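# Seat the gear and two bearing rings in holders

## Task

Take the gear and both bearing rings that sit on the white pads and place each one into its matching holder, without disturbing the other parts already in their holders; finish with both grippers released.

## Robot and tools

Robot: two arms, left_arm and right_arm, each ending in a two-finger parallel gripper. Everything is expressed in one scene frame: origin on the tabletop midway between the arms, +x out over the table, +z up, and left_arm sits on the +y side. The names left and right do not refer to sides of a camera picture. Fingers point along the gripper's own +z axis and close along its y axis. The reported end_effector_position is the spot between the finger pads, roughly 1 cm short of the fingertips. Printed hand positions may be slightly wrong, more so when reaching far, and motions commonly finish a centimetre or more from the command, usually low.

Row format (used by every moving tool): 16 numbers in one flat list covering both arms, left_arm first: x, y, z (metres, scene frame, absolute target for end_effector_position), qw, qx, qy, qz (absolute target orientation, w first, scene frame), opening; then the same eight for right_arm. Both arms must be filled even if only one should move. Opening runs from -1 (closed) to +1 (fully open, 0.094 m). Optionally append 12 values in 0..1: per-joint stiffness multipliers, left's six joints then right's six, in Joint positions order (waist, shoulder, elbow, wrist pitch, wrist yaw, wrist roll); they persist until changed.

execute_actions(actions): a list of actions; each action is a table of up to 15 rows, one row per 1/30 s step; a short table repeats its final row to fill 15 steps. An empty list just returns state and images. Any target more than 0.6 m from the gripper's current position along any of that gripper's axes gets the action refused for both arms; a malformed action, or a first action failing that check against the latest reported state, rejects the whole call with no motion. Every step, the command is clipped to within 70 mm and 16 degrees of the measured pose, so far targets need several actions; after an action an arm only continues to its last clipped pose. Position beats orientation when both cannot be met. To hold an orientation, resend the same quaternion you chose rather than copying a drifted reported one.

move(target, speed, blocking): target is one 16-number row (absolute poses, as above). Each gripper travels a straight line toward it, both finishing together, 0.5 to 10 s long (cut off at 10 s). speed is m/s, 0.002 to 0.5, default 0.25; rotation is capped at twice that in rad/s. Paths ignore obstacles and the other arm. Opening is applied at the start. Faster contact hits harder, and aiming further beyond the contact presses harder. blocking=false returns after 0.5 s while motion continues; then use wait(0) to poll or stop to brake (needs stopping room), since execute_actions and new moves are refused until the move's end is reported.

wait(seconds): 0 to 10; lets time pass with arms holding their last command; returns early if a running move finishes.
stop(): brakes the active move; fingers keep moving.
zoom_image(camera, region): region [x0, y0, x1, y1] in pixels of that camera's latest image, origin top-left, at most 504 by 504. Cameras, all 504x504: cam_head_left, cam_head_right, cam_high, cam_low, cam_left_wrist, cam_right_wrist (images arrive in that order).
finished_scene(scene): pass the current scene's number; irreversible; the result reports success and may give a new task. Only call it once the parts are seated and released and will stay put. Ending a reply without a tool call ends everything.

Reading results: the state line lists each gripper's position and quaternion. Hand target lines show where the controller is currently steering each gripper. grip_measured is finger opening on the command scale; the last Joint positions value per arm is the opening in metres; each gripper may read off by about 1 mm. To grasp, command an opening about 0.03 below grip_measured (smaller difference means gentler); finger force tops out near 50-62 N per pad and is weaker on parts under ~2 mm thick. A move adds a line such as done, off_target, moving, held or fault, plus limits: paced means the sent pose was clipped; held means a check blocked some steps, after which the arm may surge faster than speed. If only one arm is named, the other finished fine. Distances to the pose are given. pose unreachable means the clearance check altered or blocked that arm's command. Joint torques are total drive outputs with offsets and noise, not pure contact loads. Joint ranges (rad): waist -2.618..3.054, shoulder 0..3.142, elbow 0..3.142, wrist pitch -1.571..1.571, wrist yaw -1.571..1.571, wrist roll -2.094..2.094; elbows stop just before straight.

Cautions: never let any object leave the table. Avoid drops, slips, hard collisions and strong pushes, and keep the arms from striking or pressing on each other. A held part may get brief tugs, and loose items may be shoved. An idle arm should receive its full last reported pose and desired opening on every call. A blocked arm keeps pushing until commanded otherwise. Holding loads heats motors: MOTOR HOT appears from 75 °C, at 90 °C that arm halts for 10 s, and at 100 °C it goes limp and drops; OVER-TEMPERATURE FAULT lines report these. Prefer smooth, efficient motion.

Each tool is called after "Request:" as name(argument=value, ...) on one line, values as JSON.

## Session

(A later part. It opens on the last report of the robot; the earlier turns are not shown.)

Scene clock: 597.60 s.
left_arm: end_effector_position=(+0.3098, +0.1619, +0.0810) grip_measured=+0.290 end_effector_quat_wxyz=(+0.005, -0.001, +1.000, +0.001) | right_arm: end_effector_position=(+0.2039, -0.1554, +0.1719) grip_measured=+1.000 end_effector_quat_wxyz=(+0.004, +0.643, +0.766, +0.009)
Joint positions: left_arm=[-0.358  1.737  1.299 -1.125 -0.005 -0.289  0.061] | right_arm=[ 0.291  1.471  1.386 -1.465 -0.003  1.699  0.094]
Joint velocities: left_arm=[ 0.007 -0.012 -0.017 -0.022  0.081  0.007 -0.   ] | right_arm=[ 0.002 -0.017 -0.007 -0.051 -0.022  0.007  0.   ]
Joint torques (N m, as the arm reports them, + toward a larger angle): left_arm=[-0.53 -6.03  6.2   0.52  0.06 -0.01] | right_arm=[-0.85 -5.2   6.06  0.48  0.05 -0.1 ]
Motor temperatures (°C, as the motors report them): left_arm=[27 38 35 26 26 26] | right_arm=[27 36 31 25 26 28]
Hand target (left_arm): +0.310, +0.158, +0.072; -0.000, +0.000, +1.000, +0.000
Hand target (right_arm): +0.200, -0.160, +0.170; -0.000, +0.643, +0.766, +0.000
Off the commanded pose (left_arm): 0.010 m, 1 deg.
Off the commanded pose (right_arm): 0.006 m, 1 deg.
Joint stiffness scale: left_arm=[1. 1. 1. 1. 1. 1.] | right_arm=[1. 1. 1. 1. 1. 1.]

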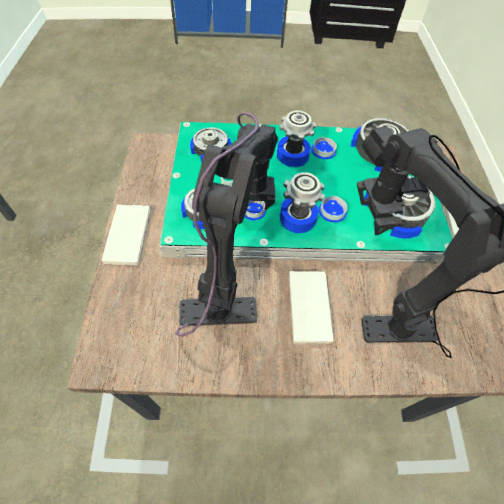

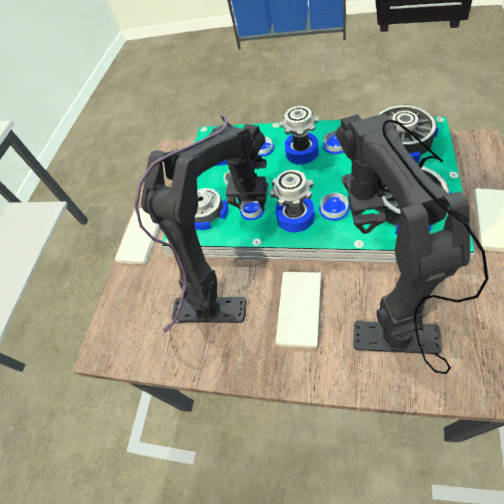

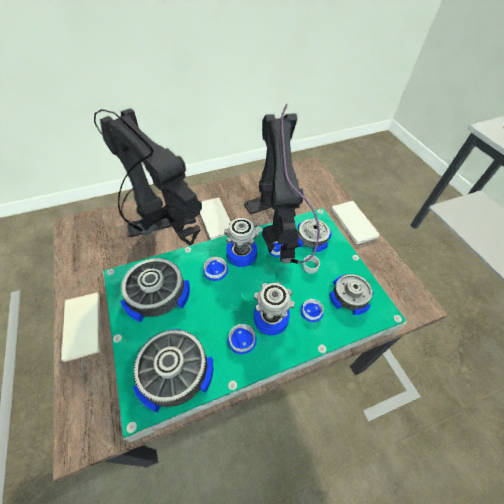

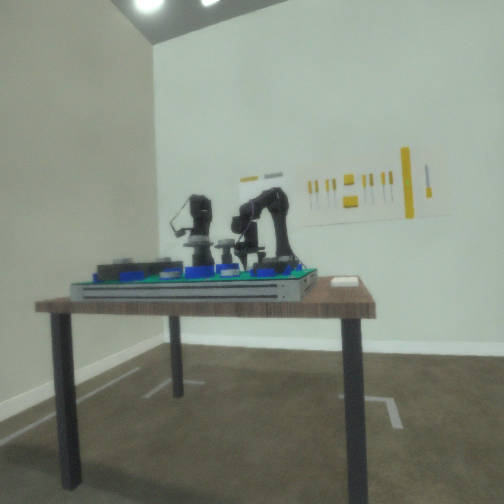

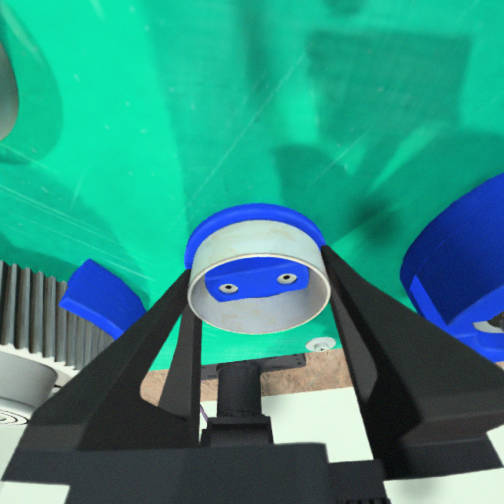

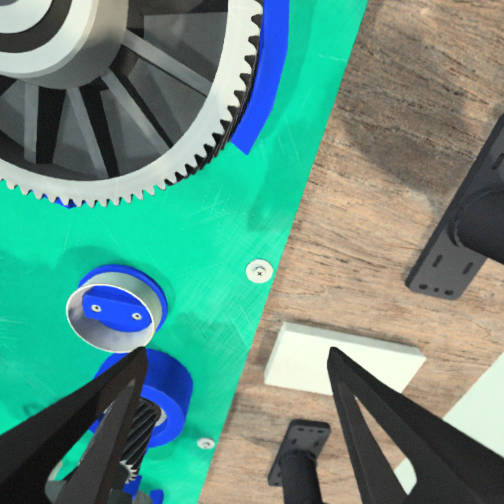

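Request:
execute_actions(actions=[[[0.310,0.160,0.068, 0,0,1,0, 0.25, 0.20,-0.16,0.17, 0,0.643,0.766,0, 1.0]],[[0.310,0.161,0.076, 0,0,1,0, 0.6, 0.20,-0.16,0.17, 0,0.643,0.766,0, 1.0]]])

Scene clock: 600.63 s.
left_arm: end_effector_position=(+0.3099, +0.1618, +0.0804) grip_measured=+0.597 end_effector_quat_wxyz=(+0.005, -0.001, +1.000, +0.001) | right_arm: end_effector_position=(+0.2039, -0.1554, +0.1719) grip_measured=+1.000 end_effector_quat_wxyz=(+0.004, +0.643, +0.766, +0.009)
Joint positions: left_arm=[-0.358  1.737  1.296 -1.121 -0.005 -0.289  0.075] | right_arm=[ 0.291  1.471  1.386 -1.465 -0.003  1.699  0.094]
Joint velocities: left_arm=[-0.007 -0.022  0.012  0.022 -0.007  0.037  0.001] | right_arm=[-0.012  0.002 -0.002 -0.037  0.051 -0.066  0.   ]
Joint torques (N m, as the arm reports them, + toward a larger angle): left_arm=[ 0.03 -6.45  7.24  0.33  0.05  0.06] | right_arm=[-0.86 -5.2   6.07  0.48  0.05 -0.09]
Motor temperatures (°C, as the motors report them): left_arm=[27 38 35 26 26 26] | right_arm=[27 36 31 25 26 28]
Hand target (left_arm): +0.310, +0.161, +0.076; +0.000, +0.000, +1.000, -0.000
Hand target (right_arm): +0.200, -0.160, +0.170; -0.000, +0.643, +0.766, +0.000
Off the commanded pose (left_arm): 0.004 m, 1 deg.
Off the commanded pose (right_arm): 0.006 m, 1 deg.
Joint stiffness scale: left_arm=[1. 1. 1. 1. 1. 1.] | right_arm=[1. 1. 1. 1. 1. 1.]

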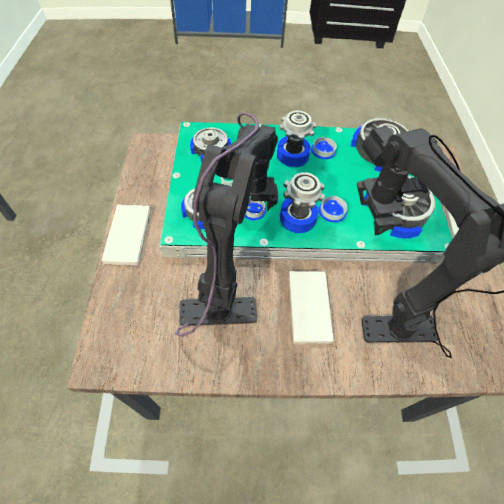

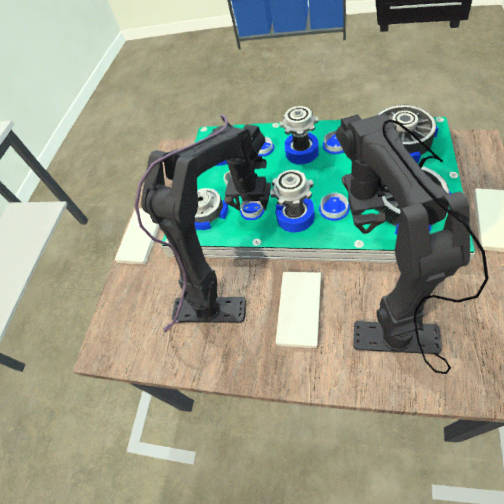

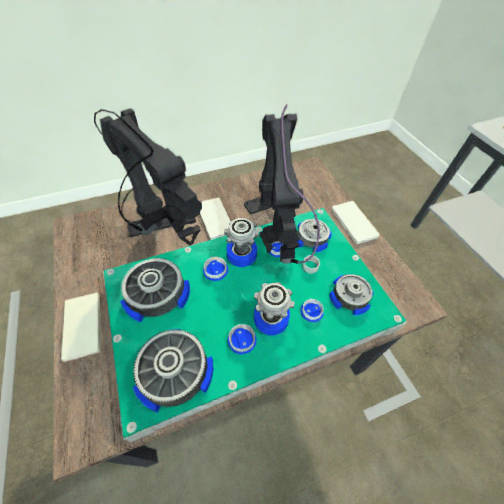

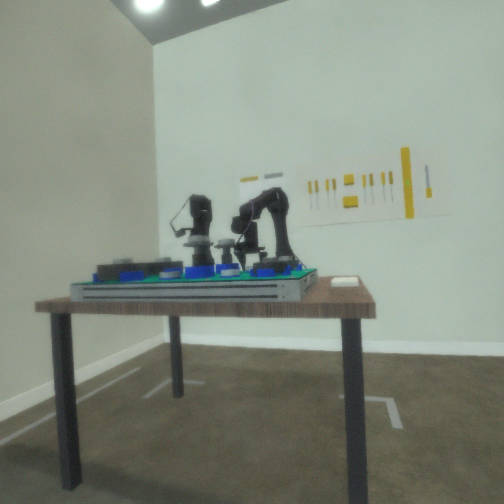

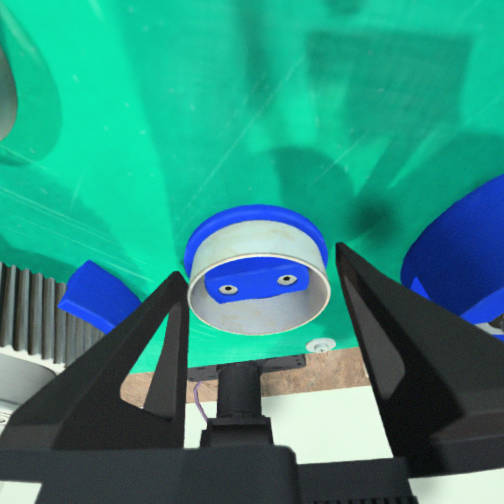

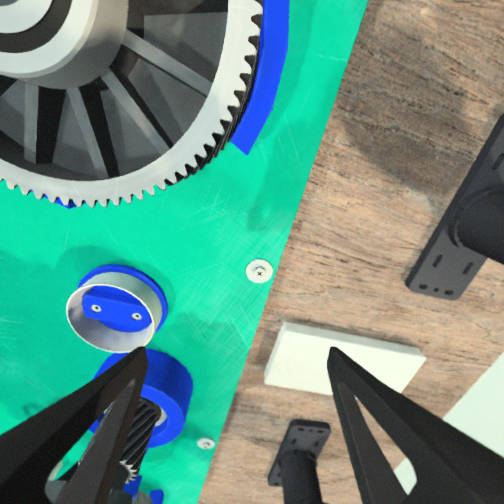

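Request:
move(target=[0.308,0.161,0.13, 0,0,1,0, 0.6, 0.20,-0.16,0.17, 0,0.643,0.766,0, 1.0], speed=0.08)

Request:
move(target=[0.24,0.165,0.15, 0,0,1,0, 0.6, 0.20,-0.16,0.17, 0,0.643,0.766,0, 1.0], speed=0.15)

Scene clock: 603.77 s.
left_arm: end_effector_position=(+0.3053, +0.1631, +0.1199) grip_measured=+0.597 end_effector_quat_wxyz=(-0.013, -0.001, +1.000, +0.006) | right_arm: end_effector_position=(+0.2039, -0.1554, +0.1719) grip_measured=+1.000 end_effector_quat_wxyz=(+0.004, +0.643, +0.766, +0.009)
Joint positions: left_arm=[-0.358  1.737  1.454 -1.317 -0.005 -0.289  0.075] | right_arm=[ 0.291  1.471  1.386 -1.465 -0.003  1.699  0.094]
Joint velocities: left_arm=[-0.012 -0.027 -0.002 -0.051  0.066 -0.022 -0.001] | right_arm=[-0.002  0.007 -0.012 -0.022  0.007  0.037  0.   ]
Joint torques (N m, as the arm reports them, + toward a larger angle): left_arm=[ 0.09 -8.65  9.5   0.16  0.05  0.05] | right_arm=[-0.87 -5.2   6.06  0.48  0.05 -0.1 ]
Motor temperatures (°C, as the motors report them): left_arm=[27 38 36 26 26 26] | right_arm=[27 36 31 25 26 28]
Hand target (left_arm): +0.308, +0.161, +0.130; -0.000, +0.000, +1.000, -0.000
Hand target (right_arm): +0.200, -0.160, +0.170; -0.000, +0.643, +0.766, +0.000
Off the commanded pose (left_arm): 0.011 m, 2 deg.
Off the commanded pose (right_arm): 0.006 m, 1 deg.
Joint stiffness scale: left_arm=[1. 1. 1. 1. 1. 1.] | right_arm=[1. 1. 1. 1. 1. 1.]
move: off_target (left_arm)

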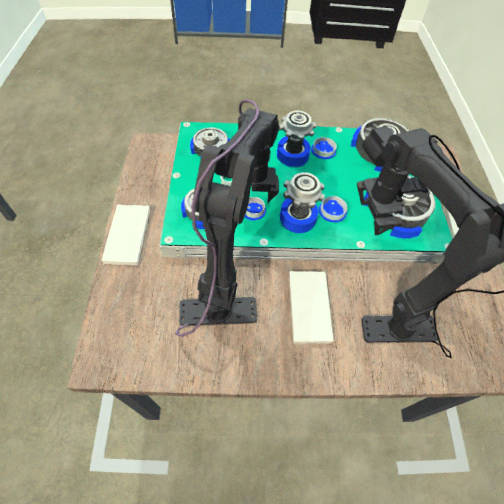

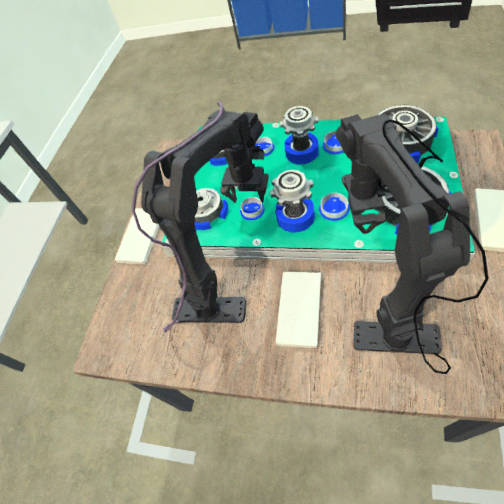

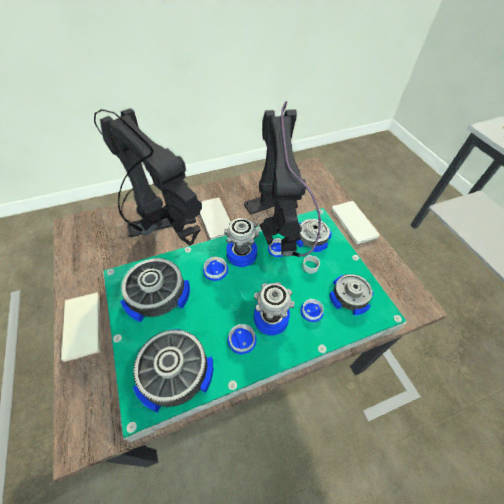

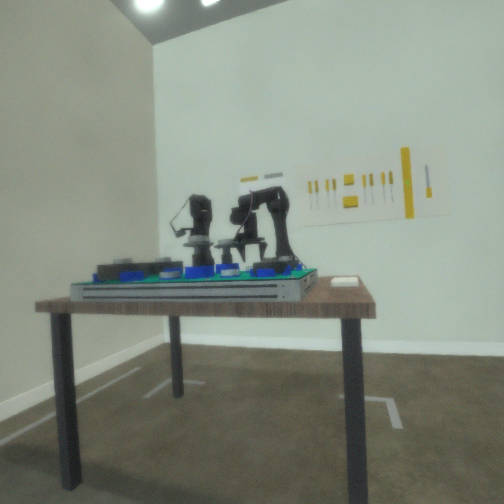

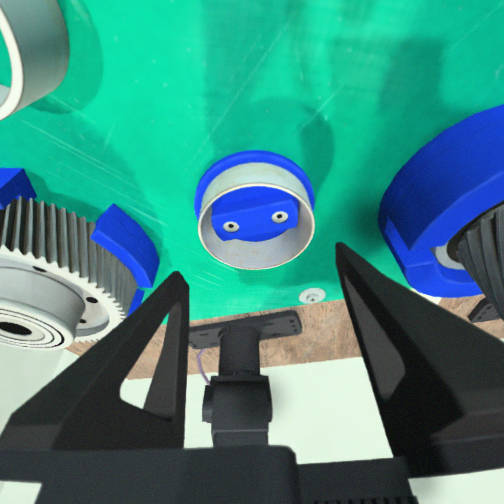

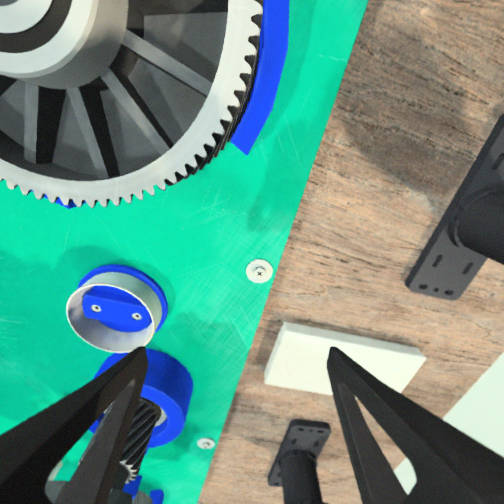

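Scene clock: 604.63 s.
left_arm: end_effector_position=(+0.2466, +0.1654, +0.1502) grip_measured=+0.597 end_effector_quat_wxyz=(+0.002, -0.000, +1.000, +0.002) | right_arm: end_effector_position=(+0.2039, -0.1554, +0.1719) grip_measured=+1.000 end_effector_quat_wxyz=(+0.004, +0.643, +0.766, +0.009)
Joint positions: left_arm=[-0.415  1.492  1.319 -1.394 -0.004 -0.345  0.075] | right_arm=[ 0.291  1.471  1.386 -1.465 -0.003  1.699  0.094]
Joint velocities: left_arm=[ 0.007 -0.002 -0.007 -0.037  0.022 -0.051 -0.   ] | right_arm=[-0.012  0.017 -0.002 -0.081  0.066 -0.051  0.   ]
Joint torques (N m, as the arm reports them, + toward a larger angle): left_arm=[-0.63 -6.47  6.17  0.19  0.07 -0.03] | right_arm=[-0.85 -5.19  6.06  0.48  0.05 -0.11]
Motor temperatures (°C, as the motors report them): left_arm=[27 38 36 26 26 26] | right_arm=[27 36 31 25 26 28]
Hand target (left_arm): +0.240, +0.164, +0.151; +0.000, -0.000, +1.000, -0.000
Hand target (right_arm): +0.200, -0.160, +0.170; -0.000, +0.643, +0.766, +0.000
Off the commanded pose (left_arm): 0.007 m, 0 deg.
Off the commanded pose (right_arm): 0.006 m, 1 deg.
Joint stiffness scale: left_arm=[1. 1. 1. 1. 1. 1.] | right_arm=[1. 1. 1. 1. 1. 1.]
move: done

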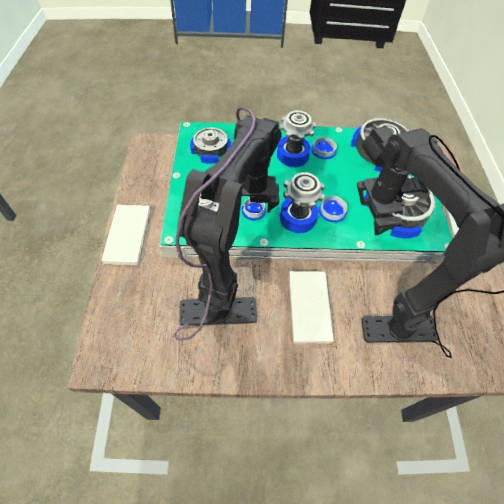

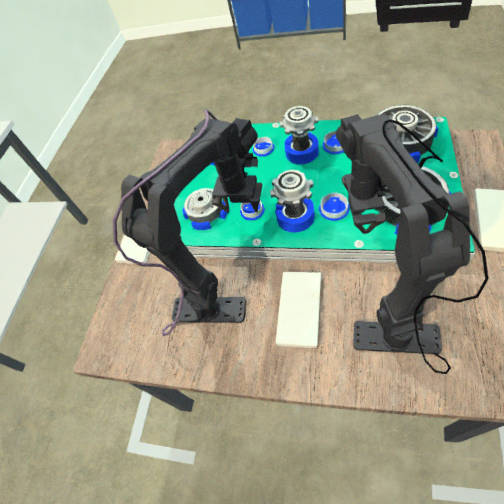

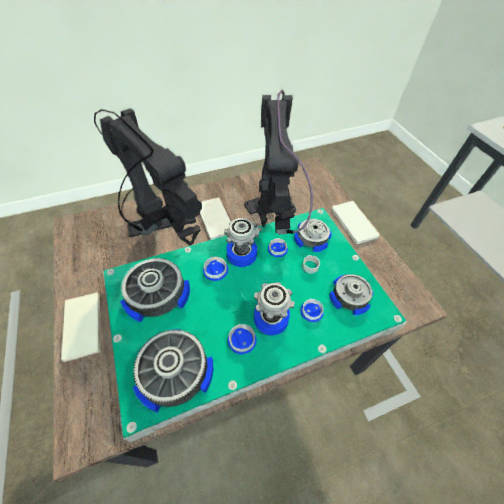

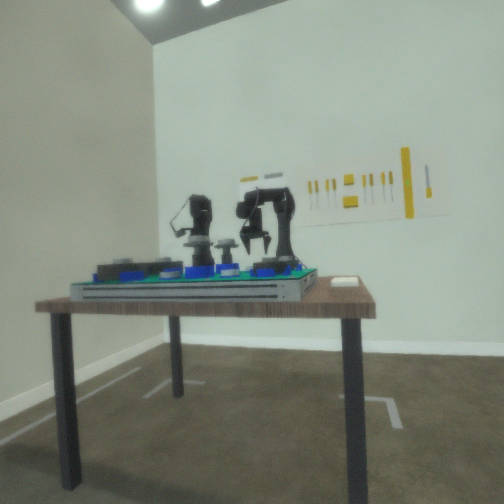

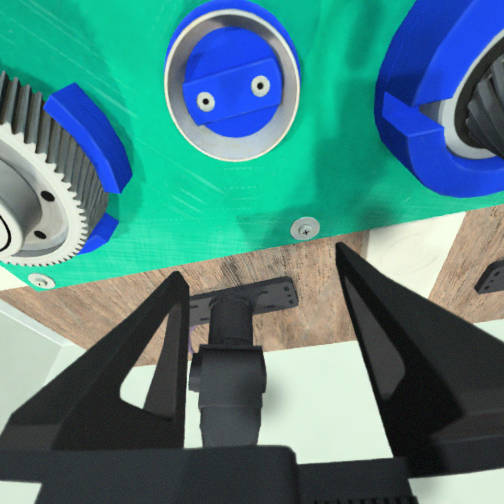

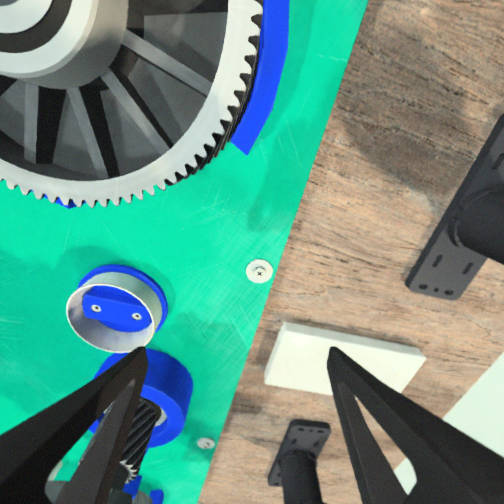

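Request:
zoom_image(camera="cam_high", region=[180, 200, 400, 360])

Region (180, 200, 400, 360) of cam_high's 504x504 image, scaled by 2.291, with more detail than that image has; it fills the top 367 rows of this view, and the rest is white.

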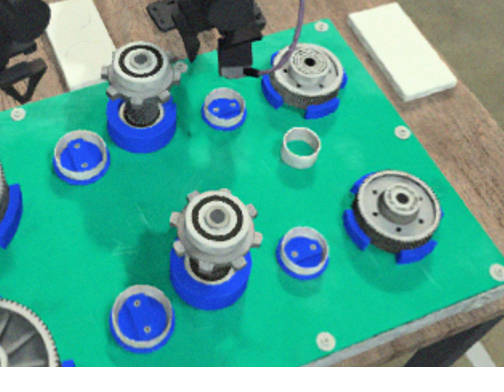

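Request:
finished_scene(scene=1)

The scene is finished: the task was done.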